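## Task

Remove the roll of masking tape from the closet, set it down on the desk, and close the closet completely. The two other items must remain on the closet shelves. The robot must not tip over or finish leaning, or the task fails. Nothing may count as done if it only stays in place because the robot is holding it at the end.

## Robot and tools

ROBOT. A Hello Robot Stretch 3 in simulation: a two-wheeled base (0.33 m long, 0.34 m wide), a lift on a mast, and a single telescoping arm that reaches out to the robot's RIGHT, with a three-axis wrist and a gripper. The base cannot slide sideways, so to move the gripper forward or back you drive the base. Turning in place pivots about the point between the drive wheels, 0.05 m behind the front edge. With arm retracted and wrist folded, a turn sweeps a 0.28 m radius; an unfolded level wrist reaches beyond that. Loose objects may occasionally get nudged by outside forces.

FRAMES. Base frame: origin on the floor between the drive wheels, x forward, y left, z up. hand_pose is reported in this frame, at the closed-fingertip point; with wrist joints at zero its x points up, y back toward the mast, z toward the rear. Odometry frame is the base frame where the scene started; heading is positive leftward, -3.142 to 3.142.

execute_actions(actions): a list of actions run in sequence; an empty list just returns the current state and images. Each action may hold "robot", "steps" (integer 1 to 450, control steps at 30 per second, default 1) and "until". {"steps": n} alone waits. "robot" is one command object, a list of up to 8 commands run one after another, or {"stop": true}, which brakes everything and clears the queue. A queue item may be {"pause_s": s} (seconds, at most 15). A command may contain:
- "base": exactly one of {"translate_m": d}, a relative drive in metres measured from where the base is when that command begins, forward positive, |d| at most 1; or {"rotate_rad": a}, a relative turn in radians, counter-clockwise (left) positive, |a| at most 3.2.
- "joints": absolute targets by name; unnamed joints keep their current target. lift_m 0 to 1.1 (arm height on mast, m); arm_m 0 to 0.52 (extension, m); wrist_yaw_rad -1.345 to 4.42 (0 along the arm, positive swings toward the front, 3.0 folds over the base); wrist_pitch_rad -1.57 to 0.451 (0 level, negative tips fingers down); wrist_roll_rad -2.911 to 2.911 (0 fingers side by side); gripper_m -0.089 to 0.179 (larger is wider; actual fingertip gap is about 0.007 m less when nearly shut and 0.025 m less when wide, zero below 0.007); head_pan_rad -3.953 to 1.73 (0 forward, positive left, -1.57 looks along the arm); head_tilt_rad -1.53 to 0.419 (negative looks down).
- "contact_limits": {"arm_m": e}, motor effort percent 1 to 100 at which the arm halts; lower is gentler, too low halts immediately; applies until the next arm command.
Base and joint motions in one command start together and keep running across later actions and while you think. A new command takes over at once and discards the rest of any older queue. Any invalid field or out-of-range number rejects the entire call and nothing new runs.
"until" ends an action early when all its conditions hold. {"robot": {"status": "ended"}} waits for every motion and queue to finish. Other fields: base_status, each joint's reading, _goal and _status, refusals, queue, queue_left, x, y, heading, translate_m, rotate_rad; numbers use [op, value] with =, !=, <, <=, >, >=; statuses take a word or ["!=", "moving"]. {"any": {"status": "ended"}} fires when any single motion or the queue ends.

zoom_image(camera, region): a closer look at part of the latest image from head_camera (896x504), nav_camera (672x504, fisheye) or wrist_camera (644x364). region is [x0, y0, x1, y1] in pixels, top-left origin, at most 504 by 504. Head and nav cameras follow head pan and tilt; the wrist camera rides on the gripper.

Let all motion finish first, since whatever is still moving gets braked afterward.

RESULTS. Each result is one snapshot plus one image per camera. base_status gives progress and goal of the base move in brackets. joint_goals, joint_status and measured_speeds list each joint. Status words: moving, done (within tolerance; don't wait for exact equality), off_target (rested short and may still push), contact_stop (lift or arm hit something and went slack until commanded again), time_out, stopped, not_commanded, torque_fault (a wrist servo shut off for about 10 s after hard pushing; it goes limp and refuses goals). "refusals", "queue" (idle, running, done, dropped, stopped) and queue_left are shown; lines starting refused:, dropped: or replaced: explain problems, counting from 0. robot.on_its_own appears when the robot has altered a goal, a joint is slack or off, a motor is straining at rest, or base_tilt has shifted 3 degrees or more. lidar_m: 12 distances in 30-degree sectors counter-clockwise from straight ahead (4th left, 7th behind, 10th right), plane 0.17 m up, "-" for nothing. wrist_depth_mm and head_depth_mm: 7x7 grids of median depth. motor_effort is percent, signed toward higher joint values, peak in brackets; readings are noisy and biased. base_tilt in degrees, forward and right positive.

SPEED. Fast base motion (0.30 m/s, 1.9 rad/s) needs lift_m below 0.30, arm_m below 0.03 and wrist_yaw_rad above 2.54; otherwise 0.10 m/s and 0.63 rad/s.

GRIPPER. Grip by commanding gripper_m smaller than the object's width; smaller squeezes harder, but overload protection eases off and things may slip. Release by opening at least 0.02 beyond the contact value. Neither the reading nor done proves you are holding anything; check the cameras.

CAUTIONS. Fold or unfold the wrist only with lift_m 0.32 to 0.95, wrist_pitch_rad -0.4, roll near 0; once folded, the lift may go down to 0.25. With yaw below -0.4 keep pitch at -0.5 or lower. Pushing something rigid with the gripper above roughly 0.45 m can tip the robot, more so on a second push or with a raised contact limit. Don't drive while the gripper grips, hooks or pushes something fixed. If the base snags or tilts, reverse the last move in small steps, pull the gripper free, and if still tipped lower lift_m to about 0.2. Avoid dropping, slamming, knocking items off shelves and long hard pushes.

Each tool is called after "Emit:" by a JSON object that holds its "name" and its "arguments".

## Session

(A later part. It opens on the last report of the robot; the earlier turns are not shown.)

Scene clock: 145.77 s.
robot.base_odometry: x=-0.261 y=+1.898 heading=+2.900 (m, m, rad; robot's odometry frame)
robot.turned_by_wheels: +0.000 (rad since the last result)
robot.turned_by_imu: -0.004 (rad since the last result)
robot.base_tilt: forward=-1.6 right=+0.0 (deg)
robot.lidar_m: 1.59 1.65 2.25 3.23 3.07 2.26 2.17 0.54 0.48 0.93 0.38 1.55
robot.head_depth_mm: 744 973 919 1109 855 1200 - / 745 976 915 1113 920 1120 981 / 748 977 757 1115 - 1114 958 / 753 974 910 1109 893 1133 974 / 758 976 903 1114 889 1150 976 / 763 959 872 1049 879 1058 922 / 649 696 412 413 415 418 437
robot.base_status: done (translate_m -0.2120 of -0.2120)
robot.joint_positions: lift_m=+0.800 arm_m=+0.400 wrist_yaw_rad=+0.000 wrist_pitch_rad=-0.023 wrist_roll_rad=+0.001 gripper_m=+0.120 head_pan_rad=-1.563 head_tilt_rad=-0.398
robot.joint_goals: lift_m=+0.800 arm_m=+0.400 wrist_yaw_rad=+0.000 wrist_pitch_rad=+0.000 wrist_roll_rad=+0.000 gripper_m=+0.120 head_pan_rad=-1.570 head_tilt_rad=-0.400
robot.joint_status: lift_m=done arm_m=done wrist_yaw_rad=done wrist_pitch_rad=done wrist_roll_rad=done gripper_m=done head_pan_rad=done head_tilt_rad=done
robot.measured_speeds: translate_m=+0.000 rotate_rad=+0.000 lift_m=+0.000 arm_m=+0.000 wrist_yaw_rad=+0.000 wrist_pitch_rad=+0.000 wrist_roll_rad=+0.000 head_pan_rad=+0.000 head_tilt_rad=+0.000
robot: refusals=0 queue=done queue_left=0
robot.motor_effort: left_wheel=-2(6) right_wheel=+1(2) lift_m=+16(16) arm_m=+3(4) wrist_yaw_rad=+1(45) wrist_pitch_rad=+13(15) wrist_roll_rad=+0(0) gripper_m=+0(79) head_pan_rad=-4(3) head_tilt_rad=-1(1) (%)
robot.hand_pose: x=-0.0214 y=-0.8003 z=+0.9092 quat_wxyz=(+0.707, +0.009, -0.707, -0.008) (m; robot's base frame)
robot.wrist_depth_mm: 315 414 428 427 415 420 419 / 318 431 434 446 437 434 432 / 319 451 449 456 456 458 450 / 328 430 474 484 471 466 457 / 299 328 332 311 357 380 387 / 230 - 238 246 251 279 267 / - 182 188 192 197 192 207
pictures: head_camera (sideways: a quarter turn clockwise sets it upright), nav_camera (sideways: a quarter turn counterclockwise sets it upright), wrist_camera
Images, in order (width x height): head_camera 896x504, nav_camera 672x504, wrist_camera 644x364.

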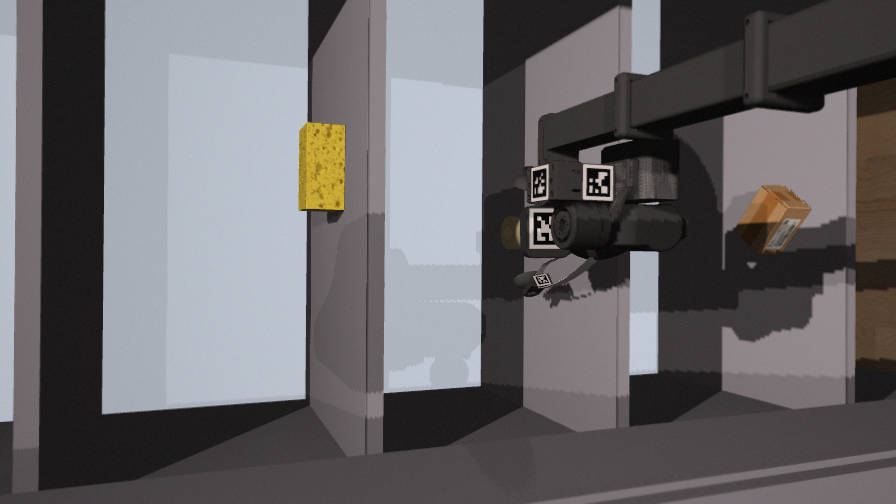

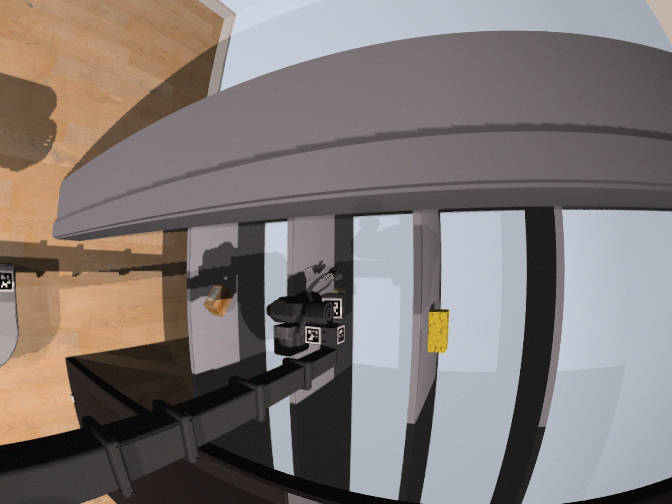

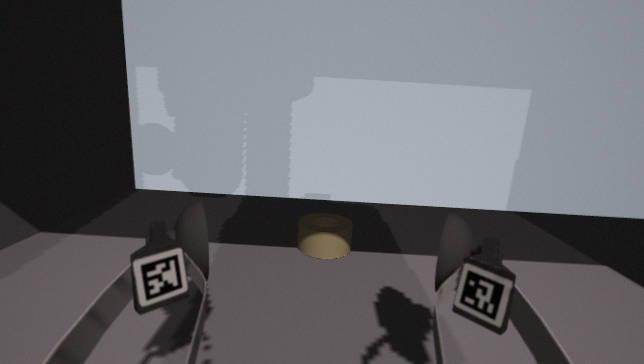

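Emit:
{"name": "execute_actions", "arguments": {"actions": [{"robot":[{"joints":{"lift_m":0.76}},{"joints":{"arm_m":0.47}}],"steps":450,"until":{"robot":{"status":"ended"}}}]}}

Scene clock: 149.03 s.
robot.base_odometry: x=-0.261 y=+1.898 heading=+2.900 (m, m, rad; robot's odometry frame)
robot.turned_by_wheels: +0.000 (rad since the last result)
robot.turned_by_imu: +0.003 (rad since the last result)
robot.base_tilt: forward=-2.1 right=-0.7 (deg)
robot.lidar_m: 1.59 1.65 2.26 3.66 3.07 2.25 2.17 0.54 0.48 0.92 0.38 1.56
robot.head_depth_mm: 796 990 997 1127 872 1178 997 / 794 990 998 1125 921 - 1008 / 795 989 770 1125 - 1158 968 / 795 989 995 1125 873 1158 978 / 796 992 994 1125 873 1175 995 / 796 976 886 1063 872 1068 939 / 669 713 432 432 432 434 451
robot.base_status: done (translate_m -0.2120 of -0.2120)
robot.joint_positions: lift_m=+0.760 arm_m=+0.468 wrist_yaw_rad=+0.006 wrist_pitch_rad=-0.083 wrist_roll_rad=+0.007 gripper_m=+0.120 head_pan_rad=-1.563 head_tilt_rad=-0.398
robot.joint_goals: lift_m=+0.760 arm_m=+0.470 wrist_yaw_rad=+0.000 wrist_pitch_rad=+0.000 wrist_roll_rad=+0.000 gripper_m=+0.120 head_pan_rad=-1.570 head_tilt_rad=-0.400
robot.joint_status: lift_m=done arm_m=done wrist_yaw_rad=done wrist_pitch_rad=done wrist_roll_rad=done gripper_m=done head_pan_rad=done head_tilt_rad=done
robot.measured_speeds: translate_m=+0.000 rotate_rad=+0.000 lift_m=+0.000 arm_m=+0.000 wrist_yaw_rad=+0.000 wrist_pitch_rad=+0.000 wrist_roll_rad=+0.000 head_pan_rad=+0.000 head_tilt_rad=+0.000
robot: refusals=0 queue=done queue_left=0
robot.on_its_own: arm_m is at rest, and its effort (+17) is outside its rest range (-14 to +14); wrist_pitch_rad is at rest, and its effort (+49) is outside its rest range (-20 to +32)
robot.motor_effort: left_wheel=-3(6) right_wheel=+0(1) lift_m=+16(17) arm_m=+17(18) wrist_yaw_rad=-6(11) wrist_pitch_rad=+49(50) wrist_roll_rad=-2(4) gripper_m=-1(0) head_pan_rad=-4(4) head_tilt_rad=-1(1) (%)
robot.hand_pose: x=-0.0200 y=-0.8665 z=+0.8540 quat_wxyz=(+0.704, +0.032, -0.709, -0.028) (m; robot's base frame)
robot.wrist_depth_mm: 314 370 366 363 359 359 354 / 316 389 385 380 379 374 371 / 321 401 400 407 398 396 388 / 297 314 329 302 357 371 393 / 208 217 218 222 228 238 242 / 157 166 161 165 168 181 174 / - 127 129 132 134 130 138
pictures: head_camera (sideways: a quarter turn clockwise sets it upright), nav_camera (sideways: a quarter turn counterclockwise sets it upright), wrist_camera
Images, in order (width x height): head_camera 896x504, nav_camera 672x504, wrist_camera 644x364.

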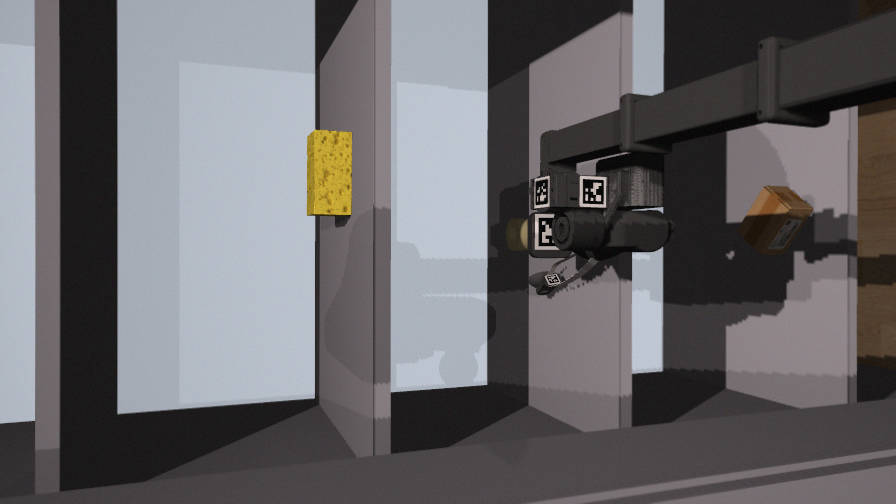

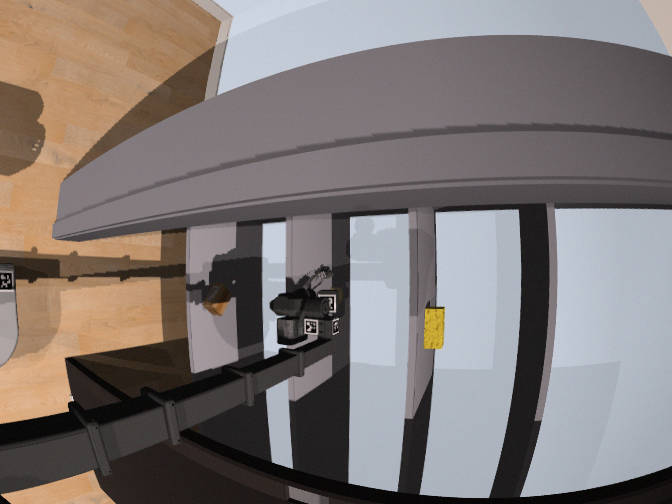

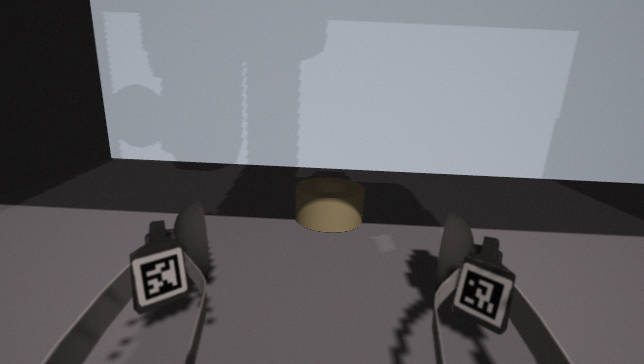

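Emit:
{"name": "execute_actions", "arguments": {"actions": [{"robot":[{"joints":{"arm_m":0.42}},{"joints":{"lift_m":0.82}},{"joints":{"wrist_pitch_rad":-0.3}},{"joints":{"arm_m":0.50}}],"steps":450,"until":{"robot":{"status":"ended"}}}]}}

Scene clock: 154.47 s.
robot.base_odometry: x=-0.261 y=+1.898 heading=+2.900 (m, m, rad; robot's odometry frame)
robot.turned_by_wheels: +0.000 (rad since the last result)
robot.turned_by_imu: -0.009 (rad since the last result)
robot.base_tilt: forward=-1.6 right=-0.1 (deg)
robot.lidar_m: 1.59 1.65 2.24 3.22 3.11 2.25 2.17 0.54 0.48 0.94 0.38 1.54
robot.head_depth_mm: 741 979 927 1111 856 1202 - / 742 976 924 1113 946 1098 980 / 746 976 757 1111 813 1159 969 / 748 975 916 1112 851 1152 970 / 754 976 907 1110 892 1154 979 / 758 965 887 1074 893 1075 924 / 660 706 420 421 423 425 439
robot.base_status: done (translate_m -0.2120 of -0.2120)
robot.joint_positions: lift_m=+0.820 arm_m=+0.499 wrist_yaw_rad=+0.007 wrist_pitch_rad=-0.288 wrist_roll_rad=+0.006 gripper_m=+0.120 head_pan_rad=-1.563 head_tilt_rad=-0.398
robot.joint_goals: lift_m=+0.820 arm_m=+0.500 wrist_yaw_rad=+0.000 wrist_pitch_rad=-0.300 wrist_roll_rad=+0.000 gripper_m=+0.120 head_pan_rad=-1.570 head_tilt_rad=-0.400
robot.joint_status: lift_m=done arm_m=done wrist_yaw_rad=done wrist_pitch_rad=done wrist_roll_rad=done gripper_m=done head_pan_rad=done head_tilt_rad=done
robot.measured_speeds: translate_m=+0.000 rotate_rad=+0.000 lift_m=+0.000 arm_m=+0.000 wrist_yaw_rad=+0.000 wrist_pitch_rad=+0.000 wrist_roll_rad=+0.000 head_pan_rad=+0.000 head_tilt_rad=+0.000
robot: refusals=0 queue=done queue_left=0
robot.motor_effort: left_wheel=-1(7) right_wheel=+1(5) lift_m=+34(41) arm_m=+7(18) wrist_yaw_rad=-6(8) wrist_pitch_rad=-7(49) wrist_roll_rad=-2(3) gripper_m=-2(2) head_pan_rad=-4(4) head_tilt_rad=-1(1) (%)
robot.hand_pose: x=-0.0199 y=-0.8831 z=+0.8625 quat_wxyz=(+0.698, +0.104, -0.701, -0.100) (m; robot's base frame)
robot.wrist_depth_mm: 320 325 316 323 315 313 307 / 323 351 345 339 341 336 336 / 311 346 361 356 356 359 357 / 246 249 260 224 268 274 286 / 195 204 200 196 210 213 217 / 160 - 163 166 168 179 174 / - 137 139 141 142 140 148
pictures: head_camera (sideways: a quarter turn clockwise sets it upright), nav_camera (sideways: a quarter turn counterclockwise sets it upright), wrist_camera
Images, in order (width x height): head_camera 896x504, nav_camera 672x504, wrist_camera 644x364.

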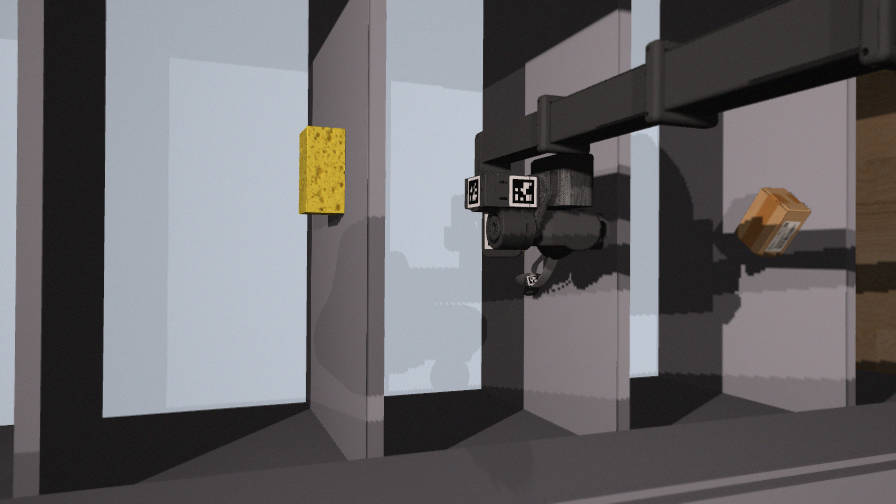

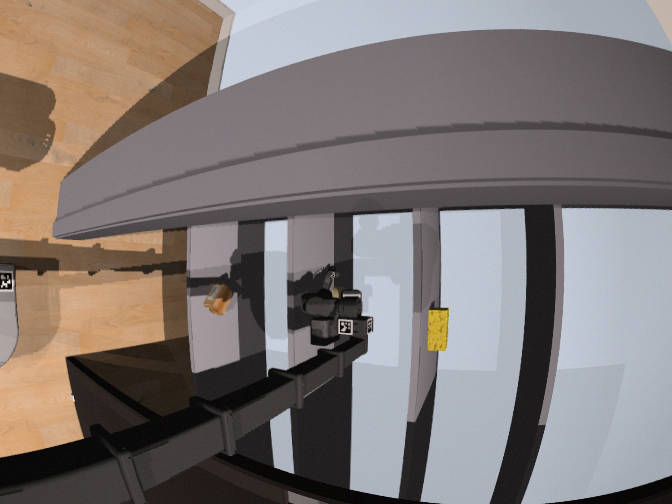

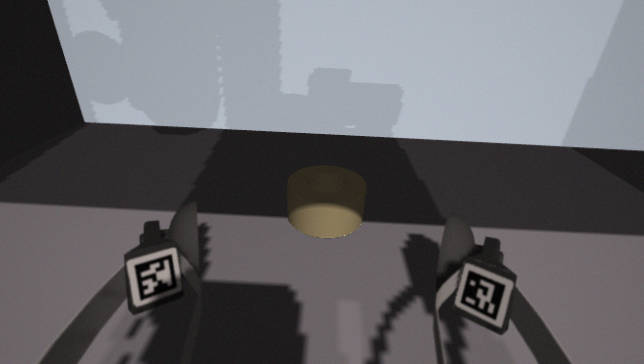

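Emit:
{"name": "execute_actions", "arguments": {"actions": [{"robot":[{"joints":{"lift_m":0.826}},{"joints":{"arm_m":0.52}},{"joints":{"gripper_m":0.03}},{"joints":{"lift_m":0.85}}],"steps":450,"until":{"robot":{"status":"ended"}}}]}}

Scene clock: 158.80 s.
robot.base_odometry: x=-0.261 y=+1.898 heading=+2.900 (m, m, rad; robot's odometry frame)
robot.turned_by_wheels: +0.000 (rad since the last result)
robot.turned_by_imu: -0.001 (rad since the last result)
robot.base_tilt: forward=-1.7 right=+0.1 (deg)
robot.lidar_m: 1.59 1.65 2.24 3.22 3.07 2.26 2.17 0.54 0.48 0.94 0.38 1.55
robot.head_depth_mm: 744 976 920 1109 899 - - / 747 974 918 1113 - 1114 982 / 749 974 756 1103 853 1155 969 / 753 975 909 1106 851 1156 965 / 757 977 905 1112 890 1151 978 / 764 964 887 1067 889 1077 923 / 660 706 420 421 422 424 438
robot.base_status: done (translate_m -0.2120 of -0.2120)
robot.joint_positions: lift_m=+0.850 arm_m=+0.520 wrist_yaw_rad=+0.002 wrist_pitch_rad=-0.317 wrist_roll_rad=+0.005 gripper_m=+0.030 head_pan_rad=-1.563 head_tilt_rad=-0.398
robot.joint_goals: lift_m=+0.850 arm_m=+0.520 wrist_yaw_rad=+0.000 wrist_pitch_rad=-0.300 wrist_roll_rad=+0.000 gripper_m=+0.030 head_pan_rad=-1.570 head_tilt_rad=-0.400
robot.joint_status: lift_m=done arm_m=done wrist_yaw_rad=done wrist_pitch_rad=done wrist_roll_rad=done gripper_m=done head_pan_rad=done head_tilt_rad=done
robot.measured_speeds: translate_m=+0.000 rotate_rad=+0.000 lift_m=+0.000 arm_m=+0.000 wrist_yaw_rad=+0.000 wrist_pitch_rad=+0.000 wrist_roll_rad=+0.000 head_pan_rad=+0.000 head_tilt_rad=+0.000
robot: refusals=0 queue=done queue_left=0
robot.motor_effort: left_wheel=+0(11) right_wheel=+0(8) lift_m=+38(37) arm_m=+4(6) wrist_yaw_rad=-2(26) wrist_pitch_rad=+10(11) wrist_roll_rad=-2(2) gripper_m=-1(87) head_pan_rad=-4(3) head_tilt_rad=+0(1) (%)
robot.hand_pose: x=-0.0210 y=-0.9006 z=+0.8855 quat_wxyz=(+0.697, +0.112, -0.700, -0.112) (m; robot's base frame)
robot.wrist_depth_mm: 300 305 298 300 301 295 296 / 324 330 324 328 325 316 316 / 325 348 349 356 350 345 339 / 279 285 289 303 306 316 319 / 225 225 234 205 252 245 251 / 187 188 192 192 203 202 204 / 159 161 163 166 167 170 172
pictures: head_camera (sideways: a quarter turn clockwise sets it upright), nav_camera (sideways: a quarter turn counterclockwise sets it upright), wrist_camera
Images, in order (width x height): head_camera 896x504, nav_camera 672x504, wrist_camera 644x364.

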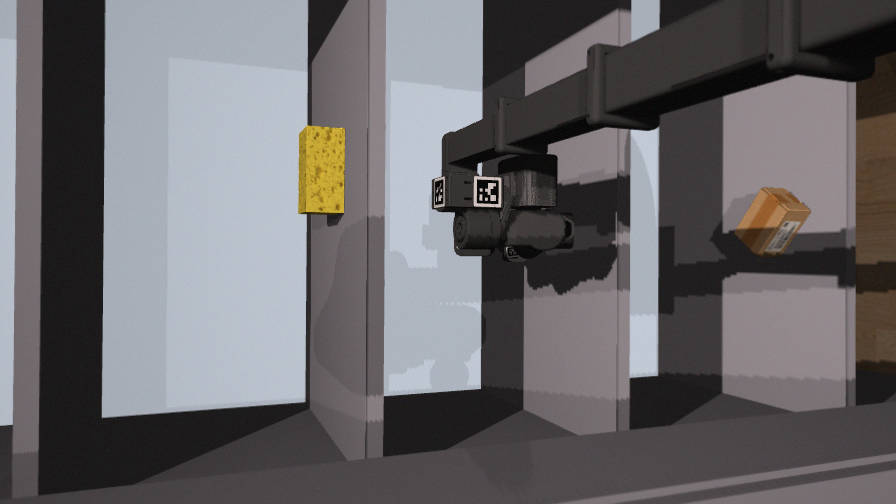

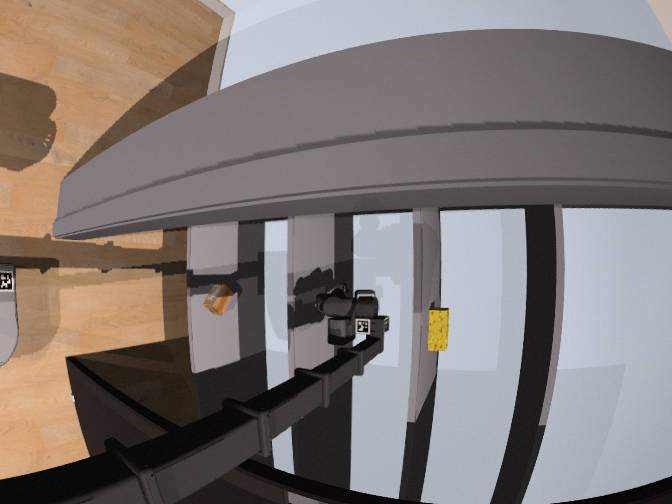

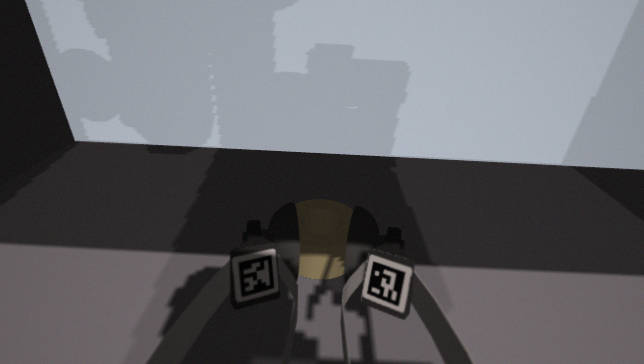

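Emit:
{"name": "execute_actions", "arguments": {"actions": [{"robot":[{"joints":{"arm_m":0.0,"gripper_m":0.0},"base":{"translate_m":-0.05}},{"base":{"rotate_rad":-0.25}},{"base":{"translate_m":0.22}},{"base":{"rotate_rad":0.25}},{"base":{"translate_m":-0.163}},{"joints":{"gripper_m":0.12,"arm_m":0.42}},{"joints":{"lift_m":0.828}}],"steps":450,"until":{"robot":{"status":"ended"}}},{"steps":450,"until":{"robot":{"status":"ended"}}}]}}

Scene clock: 179.63 s.
robot.base_odometry: x=-0.248 y=+1.951 heading=+2.900 (m, m, rad; robot's odometry frame)
robot.turned_by_wheels: +0.000 (rad since the last result)
robot.turned_by_imu: -0.035 (rad since the last result)
robot.base_tilt: forward=-1.8 right=-0.1 (deg)
robot.lidar_m: 1.60 1.64 2.19 3.71 3.17 2.28 2.17 0.49 0.44 1.05 0.34 0.43
robot.head_depth_mm: 643 942 926 1069 856 1156 - / 645 937 921 1071 - 1117 938 / 648 933 709 1067 - 1120 925 / 651 931 909 1059 808 1113 912 / 654 927 905 1059 851 1109 922 / 658 923 905 1052 847 1076 920 / 661 803 743 795 774 717 477
robot.base_status: done (translate_m -0.1630 of -0.1630)
robot.joint_positions: lift_m=+0.829 arm_m=+0.420 wrist_yaw_rad=+0.000 wrist_pitch_rad=-0.316 wrist_roll_rad=+0.004 gripper_m=+0.120 head_pan_rad=-1.563 head_tilt_rad=-0.398
robot.joint_goals: lift_m=+0.828 arm_m=+0.420 wrist_yaw_rad=+0.000 wrist_pitch_rad=-0.300 wrist_roll_rad=+0.000 gripper_m=+0.120 head_pan_rad=-1.570 head_tilt_rad=-0.400
robot.joint_status: lift_m=done arm_m=done wrist_yaw_rad=done wrist_pitch_rad=done wrist_roll_rad=done gripper_m=done head_pan_rad=done head_tilt_rad=done
robot.measured_speeds: translate_m=+0.000 rotate_rad=+0.000 lift_m=+0.000 arm_m=+0.000 wrist_yaw_rad=+0.000 wrist_pitch_rad=+0.000 wrist_roll_rad=+0.000 head_pan_rad=+0.000 head_tilt_rad=+0.000
robot: refusals=0 queue=done queue_left=0
robot.motor_effort: left_wheel=-1(18) right_wheel=+1(17) lift_m=+15(37) arm_m=+4(2) wrist_yaw_rad=+0(56) wrist_pitch_rad=+9(12) wrist_roll_rad=-1(2) gripper_m=-1(81) head_pan_rad=-4(3) head_tilt_rad=-1(1) (%)
robot.hand_pose: x=-0.0216 y=-0.8007 z=+0.8648 quat_wxyz=(+0.697, +0.111, -0.699, -0.112) (m; robot's base frame)
robot.wrist_depth_mm: 337 351 347 346 347 348 353 / 360 376 378 379 376 375 377 / 321 334 345 354 366 382 396 / 242 245 237 242 266 273 281 / 195 200 202 206 209 213 216 / 161 - 166 169 170 181 176 / - 139 142 143 145 143 150
pictures: head_camera (sideways: a quarter turn clockwise sets it upright), nav_camera (sideways: a quarter turn counterclockwise sets it upright), wrist_camera
Images, in order (width x height): head_camera 896x504, nav_camera 672x504, wrist_camera 644x364.

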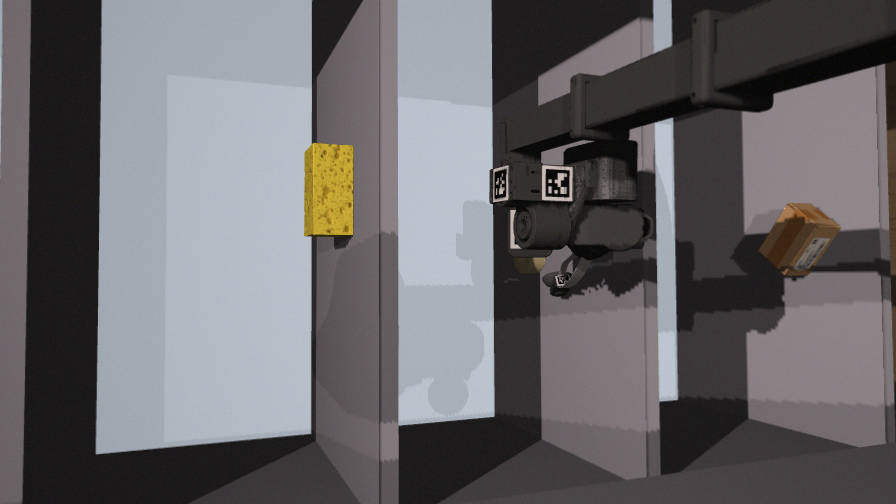

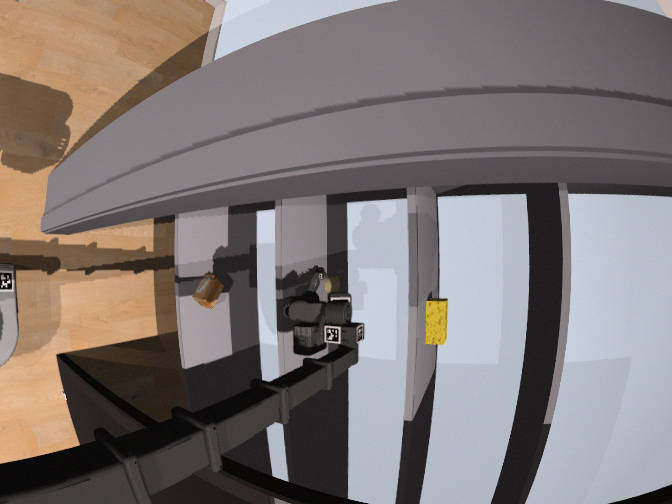

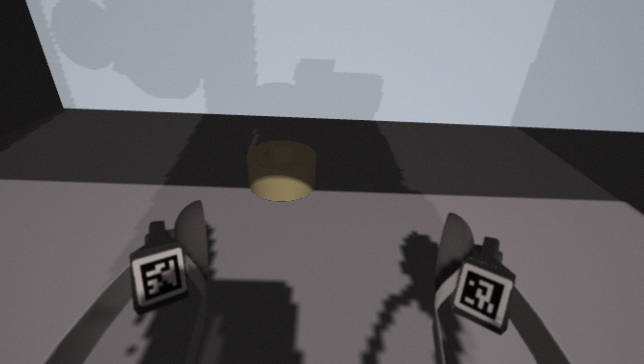

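Emit:
{"name": "execute_actions", "arguments": {"actions": [{"robot":[{"base":{"rotate_rad":0.035}},{"joints":{"arm_m":0.50}}],"steps":450,"until":{"robot":{"status":"ended"}}}]}}

Scene clock: 182.80 s.
robot.base_odometry: x=-0.248 y=+1.951 heading=+2.935 (m, m, rad; robot's odometry frame)
robot.turned_by_wheels: +0.035 (rad since the last result)
robot.turned_by_imu: +0.034 (rad since the last result)
robot.base_tilt: forward=-1.7 right=+0.0 (deg)
robot.lidar_m: 1.60 1.65 2.27 3.72 3.07 2.25 1.24 0.47 0.44 0.94 0.33 0.44
robot.head_depth_mm: 643 930 920 1060 855 1158 - / 645 928 918 1058 922 1079 924 / 648 932 707 1055 778 1116 921 / 650 932 909 1060 812 1113 921 / 654 932 905 1061 851 1111 925 / 658 921 889 1046 849 1044 910 / 626 707 694 713 432 433 436
robot.base_status: done (rotate_rad +0.0348 of +0.0350)
robot.joint_positions: lift_m=+0.829 arm_m=+0.500 wrist_yaw_rad=+0.001 wrist_pitch_rad=-0.314 wrist_roll_rad=+0.004 gripper_m=+0.120 head_pan_rad=-1.563 head_tilt_rad=-0.398
robot.joint_goals: lift_m=+0.828 arm_m=+0.500 wrist_yaw_rad=+0.000 wrist_pitch_rad=-0.300 wrist_roll_rad=+0.000 gripper_m=+0.120 head_pan_rad=-1.570 head_tilt_rad=-0.400
robot.joint_status: lift_m=done arm_m=done wrist_yaw_rad=done wrist_pitch_rad=done wrist_roll_rad=done gripper_m=done head_pan_rad=done head_tilt_rad=done
robot.measured_speeds: translate_m=+0.000 rotate_rad=+0.000 lift_m=+0.000 arm_m=+0.000 wrist_yaw_rad=+0.000 wrist_pitch_rad=+0.000 wrist_roll_rad=+0.000 head_pan_rad=+0.000 head_tilt_rad=+0.000
robot: refusals=0 queue=done queue_left=0
robot.motor_effort: left_wheel=-4(12) right_wheel=+2(7) lift_m=+15(15) arm_m=+4(2) wrist_yaw_rad=+0(5) wrist_pitch_rad=+8(9) wrist_roll_rad=-1(1) gripper_m=+0(1) head_pan_rad=-4(4) head_tilt_rad=-1(1) (%)
robot.hand_pose: x=-0.0213 y=-0.8808 z=+0.8651 quat_wxyz=(+0.697, +0.111, -0.699, -0.111) (m; robot's base frame)
robot.wrist_depth_mm: 279 279 275 273 275 271 264 / 301 300 296 298 296 291 286 / 307 320 317 315 318 314 310 / 241 248 252 258 266 274 282 / 194 204 201 166 209 215 216 / 161 168 166 160 171 180 177 / - 139 142 144 145 144 150
pictures: head_camera (sideways: a quarter turn clockwise sets it upright), nav_camera (sideways: a quarter turn counterclockwise sets it upright), wrist_camera
Images, in order (width x height): head_camera 896x504, nav_camera 672x504, wrist_camera 644x364.

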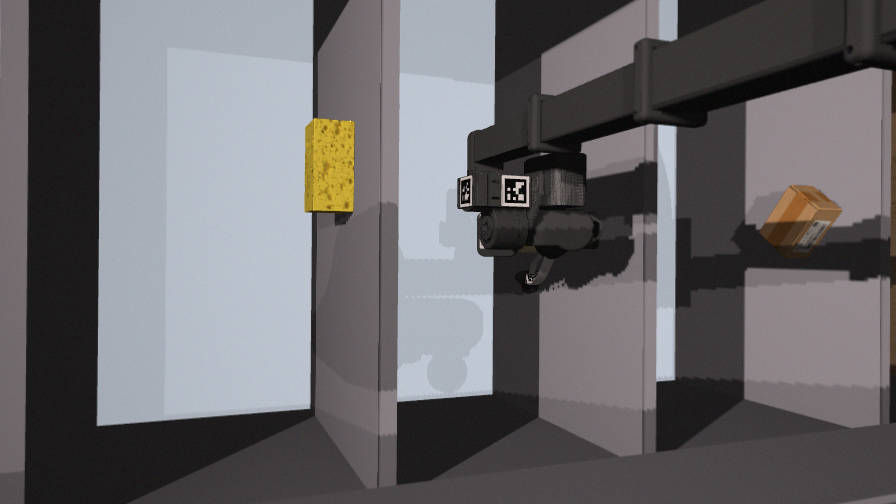

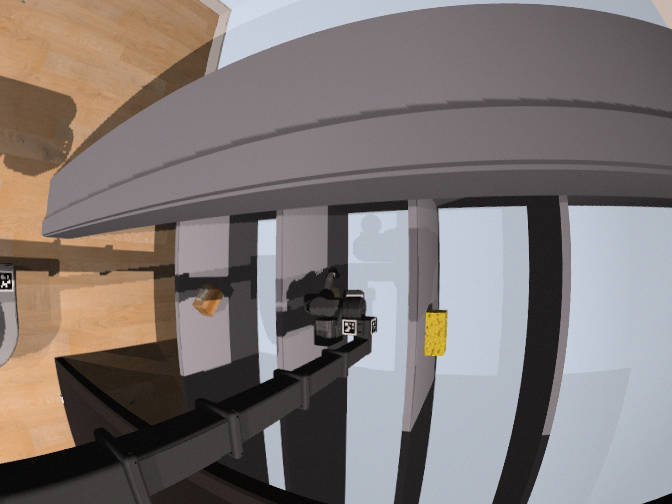

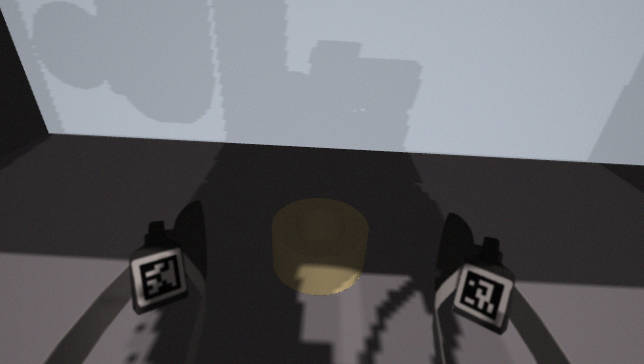

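Emit:
{"name": "execute_actions", "arguments": {"actions": [{"robot":[{"joints":{"arm_m":0.49}},{"joints":{"gripper_m":0.03}},{"joints":{"lift_m":0.86}}],"steps":450,"until":{"robot":{"status":"ended"}}}]}}

Scene clock: 186.20 s.
robot.base_odometry: x=-0.248 y=+1.951 heading=+2.935 (m, m, rad; robot's odometry frame)
robot.turned_by_wheels: +0.000 (rad since the last result)
robot.turned_by_imu: -0.001 (rad since the last result)
robot.base_tilt: forward=-1.7 right=+0.0 (deg)
robot.lidar_m: 1.60 1.66 2.26 3.71 3.06 2.25 1.24 0.47 0.44 0.94 0.34 0.44
robot.head_depth_mm: 645 932 923 1061 896 - - / 647 931 920 1060 - 1114 923 / 649 927 709 1049 812 1115 922 / 651 930 909 1061 811 1111 921 / 654 929 907 1060 850 1113 924 / 658 920 888 1047 847 1041 908 / 626 709 690 712 431 433 436
robot.base_status: done (rotate_rad +0.0349 of +0.0350)
robot.joint_positions: lift_m=+0.860 arm_m=+0.490 wrist_yaw_rad=+0.002 wrist_pitch_rad=-0.320 wrist_roll_rad=+0.004 gripper_m=+0.030 head_pan_rad=-1.563 head_tilt_rad=-0.398
robot.joint_goals: lift_m=+0.860 arm_m=+0.490 wrist_yaw_rad=+0.000 wrist_pitch_rad=-0.300 wrist_roll_rad=+0.000 gripper_m=+0.030 head_pan_rad=-1.570 head_tilt_rad=-0.400
robot.joint_status: lift_m=done arm_m=done wrist_yaw_rad=done wrist_pitch_rad=done wrist_roll_rad=done gripper_m=done head_pan_rad=done head_tilt_rad=done
robot.measured_speeds: translate_m=+0.000 rotate_rad=+0.000 lift_m=+0.000 arm_m=+0.000 wrist_yaw_rad=+0.000 wrist_pitch_rad=+0.000 wrist_roll_rad=+0.000 head_pan_rad=+0.000 head_tilt_rad=+0.000
robot: refusals=0 queue=done queue_left=0
robot.motor_effort: left_wheel=-3(5) right_wheel=+2(3) lift_m=+38(38) arm_m=-2(2) wrist_yaw_rad=-2(7) wrist_pitch_rad=+12(12) wrist_roll_rad=-1(1) gripper_m=-5(79) head_pan_rad=-4(4) head_tilt_rad=+0(1) (%)
robot.hand_pose: x=-0.0211 y=-0.8709 z=+0.8948 quat_wxyz=(+0.697, +0.113, -0.699, -0.112) (m; robot's base frame)
robot.wrist_depth_mm: 292 284 286 282 282 280 274 / 308 308 306 308 299 300 296 / 329 334 334 330 326 329 318 / 295 303 310 319 325 328 340 / 234 239 254 167 266 260 265 / 197 200 198 194 210 214 217 / 169 170 173 175 178 182 183
pictures: head_camera (sideways: a quarter turn clockwise sets it upright), nav_camera (sideways: a quarter turn counterclockwise sets it upright), wrist_camera
Images, in order (width x height): head_camera 896x504, nav_camera 672x504, wrist_camera 644x364.

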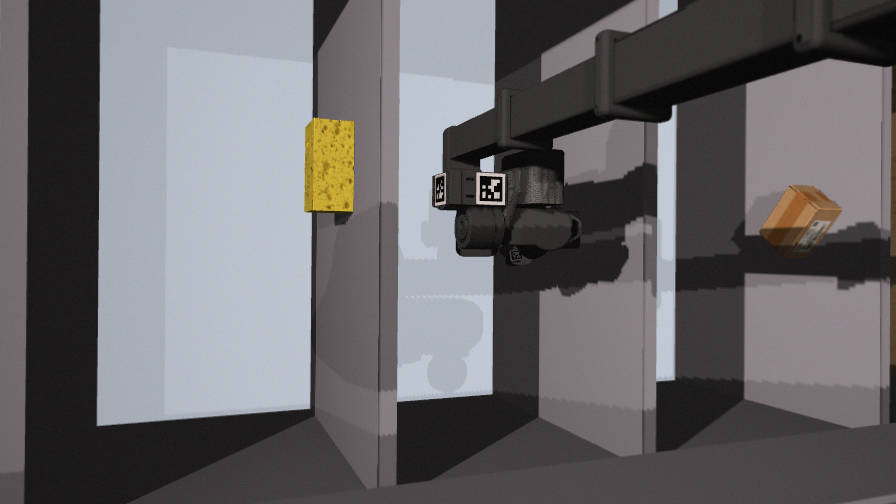

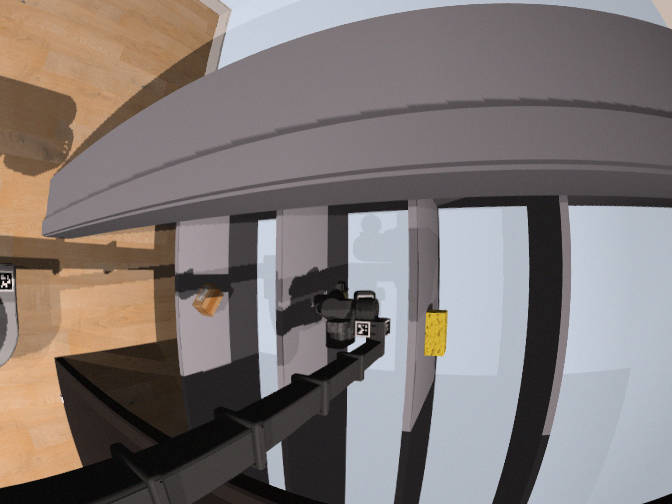

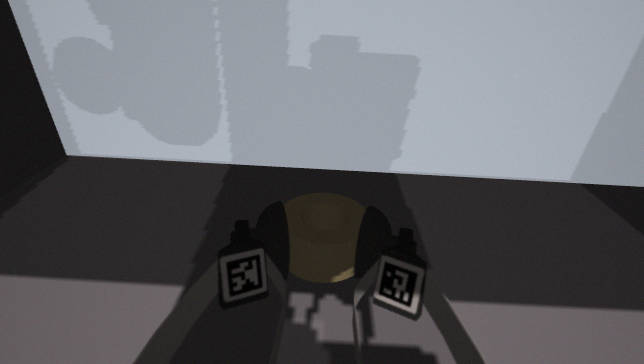

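Emit:
{"name": "execute_actions", "arguments": {"actions": [{"robot":[{"joints":{"arm_m":0.0}},{"joints":{"wrist_pitch_rad":-1.4}},{"base":{"rotate_rad":0.25}},{"base":{"translate_m":0.45}},{"base":{"rotate_rad":1.32},"joints":{"wrist_pitch_rad":-0.3,"head_pan_rad":0,"head_tilt_rad":-0.5}},{"base":{"translate_m":1.0}},{"base":{"translate_m":1.0}}],"steps":450,"until":{"robot":{"status":"ended"}}},{"steps":450,"until":{"robot":{"status":"ended"}}},{"steps":450,"until":{"robot":{"status":"ended"}}}]}}

Scene clock: 226.87 s.
robot.base_odometry: x=-1.110 y=-0.025 heading=-1.779 (m, m, rad; robot's odometry frame)
robot.turned_by_wheels: +1.570 (rad since the last result)
robot.turned_by_imu: +1.567 (rad since the last result)
robot.base_tilt: forward=-1.8 right=-0.1 (deg)
robot.lidar_m: 1.61 1.42 2.30 2.60 2.72 2.54 2.42 1.64 1.19 1.15 1.20 1.63
robot.head_depth_mm: 1344 1449 1583 1745 1902 1611 1333 / 1344 1448 1582 1728 1897 1612 1327 / 1346 1448 1580 1729 1906 1613 1319 / 1338 1451 1583 1739 1896 1608 1323 / 1339 1446 1573 1731 1882 1606 1321 / 1341 1452 1581 1724 1892 1612 1316 / 1336 1450 1575 1721 1877 1607 1321
robot.base_status: done (translate_m +1.0000 of +1.0000)
robot.joint_positions: lift_m=+0.860 arm_m=+0.001 wrist_yaw_rad=+0.000 wrist_pitch_rad=-0.325 wrist_roll_rad=+0.004 gripper_m=+0.030 head_pan_rad=-0.007 head_tilt_rad=-0.494
robot.joint_goals: lift_m=+0.860 arm_m=+0.000 wrist_yaw_rad=+0.000 wrist_pitch_rad=-0.300 wrist_roll_rad=+0.000 gripper_m=+0.030 head_pan_rad=+0.000 head_tilt_rad=-0.500
robot.joint_status: lift_m=done arm_m=done wrist_yaw_rad=done wrist_pitch_rad=done wrist_roll_rad=done gripper_m=done head_pan_rad=done head_tilt_rad=done
robot.measured_speeds: translate_m=+0.000 rotate_rad=+0.000 lift_m=+0.000 arm_m=+0.000 wrist_yaw_rad=+0.000 wrist_pitch_rad=+0.000 wrist_roll_rad=+0.000 head_pan_rad=+0.000 head_tilt_rad=+0.000
robot: refusals=0 queue=done queue_left=0
robot.motor_effort: left_wheel=-4(9) right_wheel=+2(5) lift_m=+38(38) arm_m=-2(2) wrist_yaw_rad=+0(2) wrist_pitch_rad=+15(14) wrist_roll_rad=-1(1) gripper_m=-6(5) head_pan_rad=+4(44) head_tilt_rad=-3(16) (%)
robot.hand_pose: x=-0.0214 y=-0.3813 z=+0.8935 quat_wxyz=(+0.697, +0.115, -0.699, -0.115) (m; robot's base frame)
robot.wrist_depth_mm: 839 867 841 806 807 804 805 / 904 915 907 890 886 871 870 / 974 978 986 955 969 959 941 / - - - - - - - / - - - 167 - - - / - - - - - - - / - - - - - - -
pictures: head_camera (sideways: a quarter turn clockwise sets it upright), nav_camera (sideways: a quarter turn counterclockwise sets it upright), wrist_camera
Images, in order (width x height): head_camera 896x504, nav_camera 672x504, wrist_camera 644x364.

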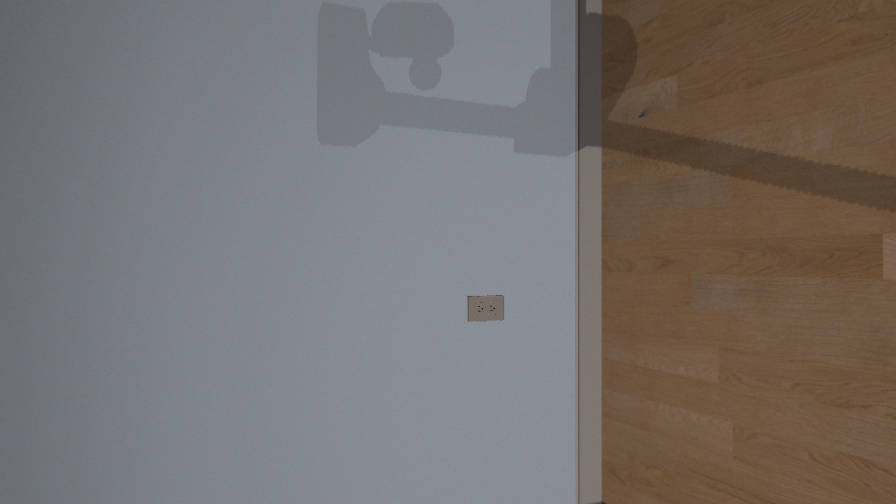

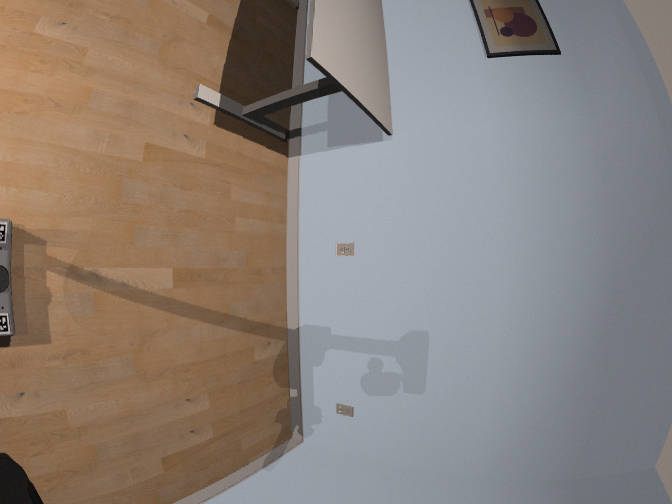

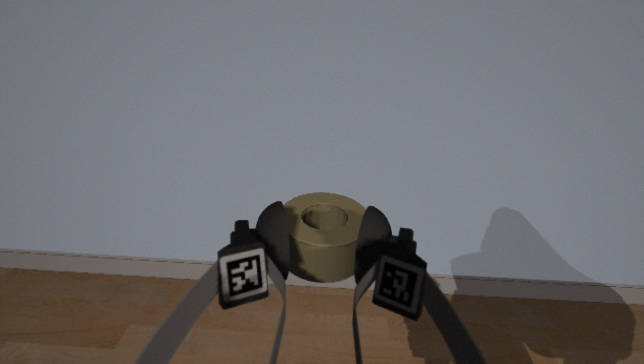

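Emit:
{"name": "execute_actions", "arguments": {"actions": [{"robot":[{"base":{"translate_m":0.5}},{"base":{"rotate_rad":1.57},"joints":{"head_pan_rad":-1.57,"head_tilt_rad":-0.7}},{"base":{"translate_m":1.0}}],"steps":450,"until":{"robot":{"status":"ended"}}},{"steps":450,"until":{"robot":{"status":"ended"}}}]}}

Scene clock: 248.70 s.
robot.base_odometry: x=-0.235 y=-0.722 heading=-0.209 (m, m, rad; robot's odometry frame)
robot.turned_by_wheels: +1.570 (rad since the last result)
robot.turned_by_imu: +1.566 (rad since the last result)
robot.base_tilt: forward=-1.7 right=+0.0 (deg)
robot.lidar_m: 1.59 1.66 2.30 2.93 3.03 2.24 2.15 1.58 1.15 0.64 1.15 1.28
robot.head_depth_mm: 923 1028 1169 1311 761 646 - / 922 1029 1130 924 739 644 - / 921 1030 1127 925 759 - - / 922 1029 1127 925 759 628 1142 / 921 1030 1126 922 736 613 1144 / 923 1031 1126 923 734 611 1135 / 927 1031 1127 919 734 612 1141
robot.base_status: done (translate_m +1.0000 of +1.0000)
robot.joint_positions: lift_m=+0.860 arm_m=+0.001 wrist_yaw_rad=+0.000 wrist_pitch_rad=-0.325 wrist_roll_rad=+0.004 gripper_m=+0.030 head_pan_rad=-1.563 head_tilt_rad=-0.691
robot.joint_goals: lift_m=+0.860 arm_m=+0.000 wrist_yaw_rad=+0.000 wrist_pitch_rad=-0.300 wrist_roll_rad=+0.000 gripper_m=+0.030 head_pan_rad=-1.570 head_tilt_rad=-0.700
robot.joint_status: lift_m=done arm_m=done wrist_yaw_rad=done wrist_pitch_rad=done wrist_roll_rad=done gripper_m=done head_pan_rad=done head_tilt_rad=done
robot.measured_speeds: translate_m=+0.000 rotate_rad=+0.000 lift_m=+0.000 arm_m=+0.000 wrist_yaw_rad=+0.000 wrist_pitch_rad=+0.000 wrist_roll_rad=+0.000 head_pan_rad=+0.000 head_tilt_rad=+0.000
robot: refusals=0 queue=done queue_left=0
robot.motor_effort: left_wheel=-4(10) right_wheel=+2(5) lift_m=+39(38) arm_m=-2(2) wrist_yaw_rad=+0(0) wrist_pitch_rad=+15(15) wrist_roll_rad=-1(1) gripper_m=-5(5) head_pan_rad=-3(43) head_tilt_rad=-5(25) (%)
robot.hand_pose: x=-0.0214 y=-0.3813 z=+0.8935 quat_wxyz=(+0.697, +0.115, -0.699, -0.115) (m; robot's base frame)
robot.wrist_depth_mm: 818 810 770 794 778 776 797 / 901 852 818 840 845 840 845 / 686 698 727 735 815 900 905 / 501 523 538 547 564 961 985 / 414 415 444 167 458 - - / 348 345 345 338 368 384 - / 294 297 301 307 308 314 -
pictures: head_camera (sideways: a quarter turn clockwise sets it upright), nav_camera (sideways: a quarter turn counterclockwise sets it upright), wrist_camera
Images, in order (width x height): head_camera 896x504, nav_camera 672x504, wrist_camera 644x364.

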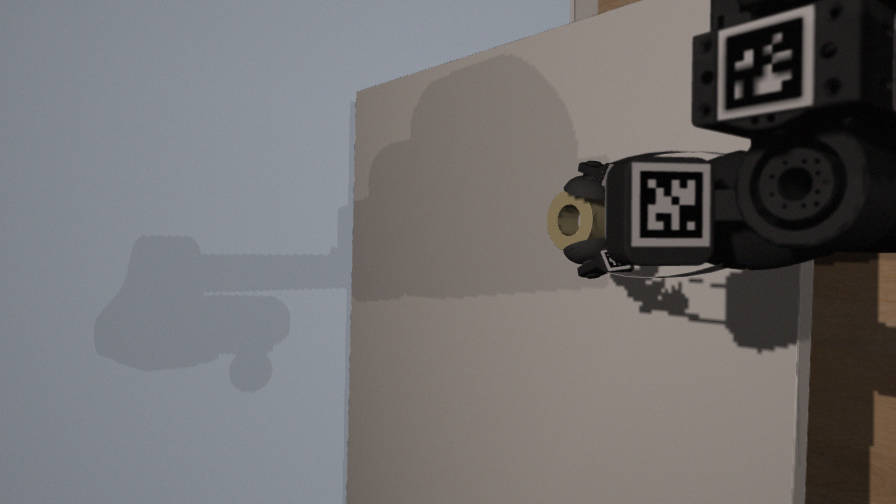

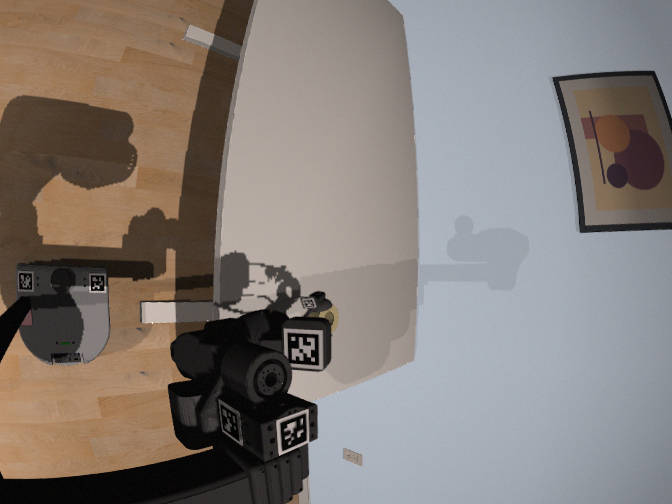

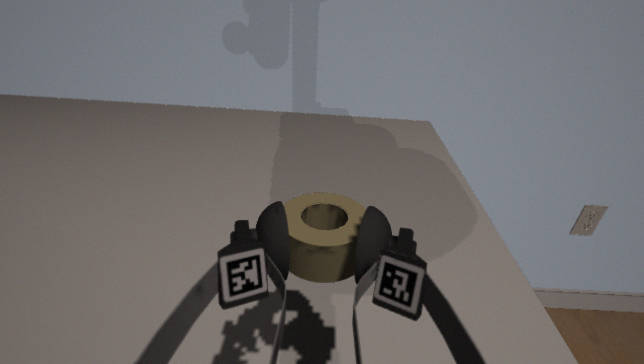

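Emit:
{"name": "execute_actions", "arguments": {"actions": [{"robot":[{"base":{"translate_m":0.15},"joints":{"arm_m":0.2}},{"joints":{"lift_m":0.75}}],"steps":450,"until":{"robot":{"status":"ended"}}}]}}

Scene clock: 254.23 s.
robot.base_odometry: x=-0.088 y=-0.753 heading=-0.209 (m, m, rad; robot's odometry frame)
robot.turned_by_wheels: +0.000 (rad since the last result)
robot.turned_by_imu: -0.001 (rad since the last result)
robot.base_tilt: forward=-1.7 right=+0.0 (deg)
robot.lidar_m: 1.44 1.50 2.09 2.93 3.03 2.38 2.30 1.57 0.68 1.11 1.15 1.16
robot.head_depth_mm: 921 1029 1131 928 749 646 - / 920 1027 1128 926 - 599 1105 / 920 1029 1127 924 - 586 1144 / 922 1024 1127 924 715 599 1133 / 922 1030 1124 924 738 612 1141 / 923 1030 1127 923 736 612 1140 / 924 1034 1124 922 736 611 1139
robot.base_status: done (translate_m +0.1500 of +0.1500)
robot.joint_positions: lift_m=+0.750 arm_m=+0.200 wrist_yaw_rad=+0.000 wrist_pitch_rad=-0.324 wrist_roll_rad=+0.004 gripper_m=+0.030 head_pan_rad=-1.563 head_tilt_rad=-0.691
robot.joint_goals: lift_m=+0.750 arm_m=+0.200 wrist_yaw_rad=+0.000 wrist_pitch_rad=-0.300 wrist_roll_rad=+0.000 gripper_m=+0.030 head_pan_rad=-1.570 head_tilt_rad=-0.700
robot.joint_status: lift_m=done arm_m=done wrist_yaw_rad=done wrist_pitch_rad=done wrist_roll_rad=done gripper_m=done head_pan_rad=done head_tilt_rad=done
robot.measured_speeds: translate_m=+0.000 rotate_rad=+0.000 lift_m=+0.000 arm_m=+0.000 wrist_yaw_rad=+0.000 wrist_pitch_rad=+0.000 wrist_roll_rad=+0.000 head_pan_rad=+0.000 head_tilt_rad=+0.000
robot: refusals=0 queue=done queue_left=0
robot.motor_effort: left_wheel=-3(4) right_wheel=+2(4) lift_m=+16(44) arm_m=+3(4) wrist_yaw_rad=-1(1) wrist_pitch_rad=+14(15) wrist_roll_rad=-1(1) gripper_m=-5(5) head_pan_rad=-4(4) head_tilt_rad=-5(5) (%)
robot.hand_pose: x=-0.0214 y=-0.5799 z=+0.7848 quat_wxyz=(+0.697, +0.114, -0.699, -0.114) (m; robot's base frame)
robot.wrist_depth_mm: 611 616 602 594 606 594 593 / 628 654 627 641 635 657 640 / 415 423 436 453 469 488 654 / 311 322 326 331 343 349 357 / 250 253 268 168 280 275 281 / 208 211 208 206 224 225 228 / 178 181 182 186 188 191 195
pictures: head_camera (sideways: a quarter turn clockwise sets it upright), nav_camera (sideways: a quarter turn counterclockwise sets it upright), wrist_camera
Images, in order (width x height): head_camera 896x504, nav_camera 672x504, wrist_camera 644x364.

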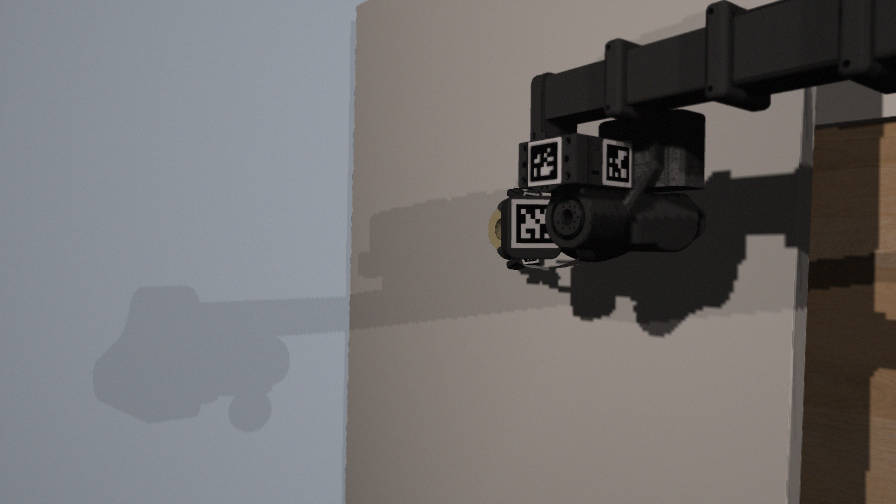

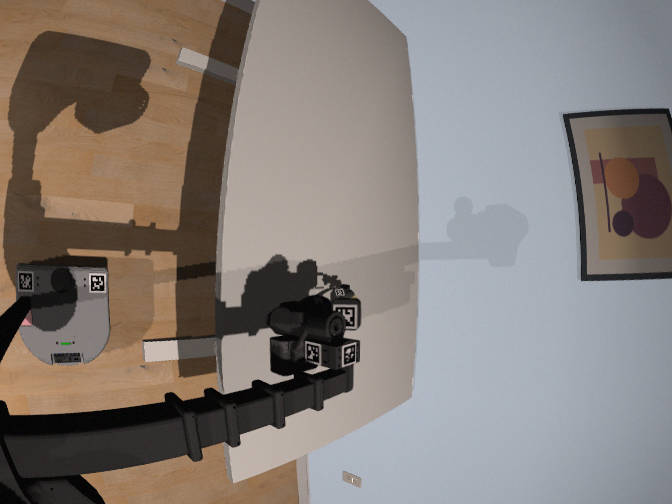

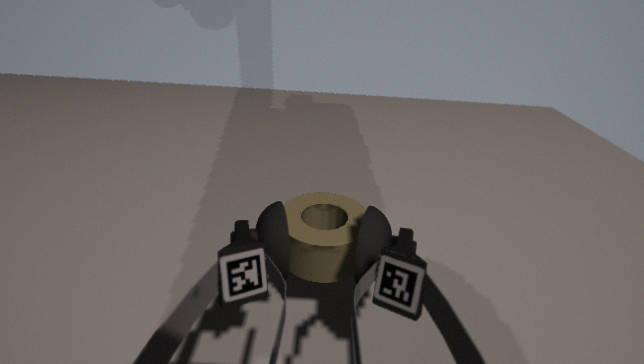

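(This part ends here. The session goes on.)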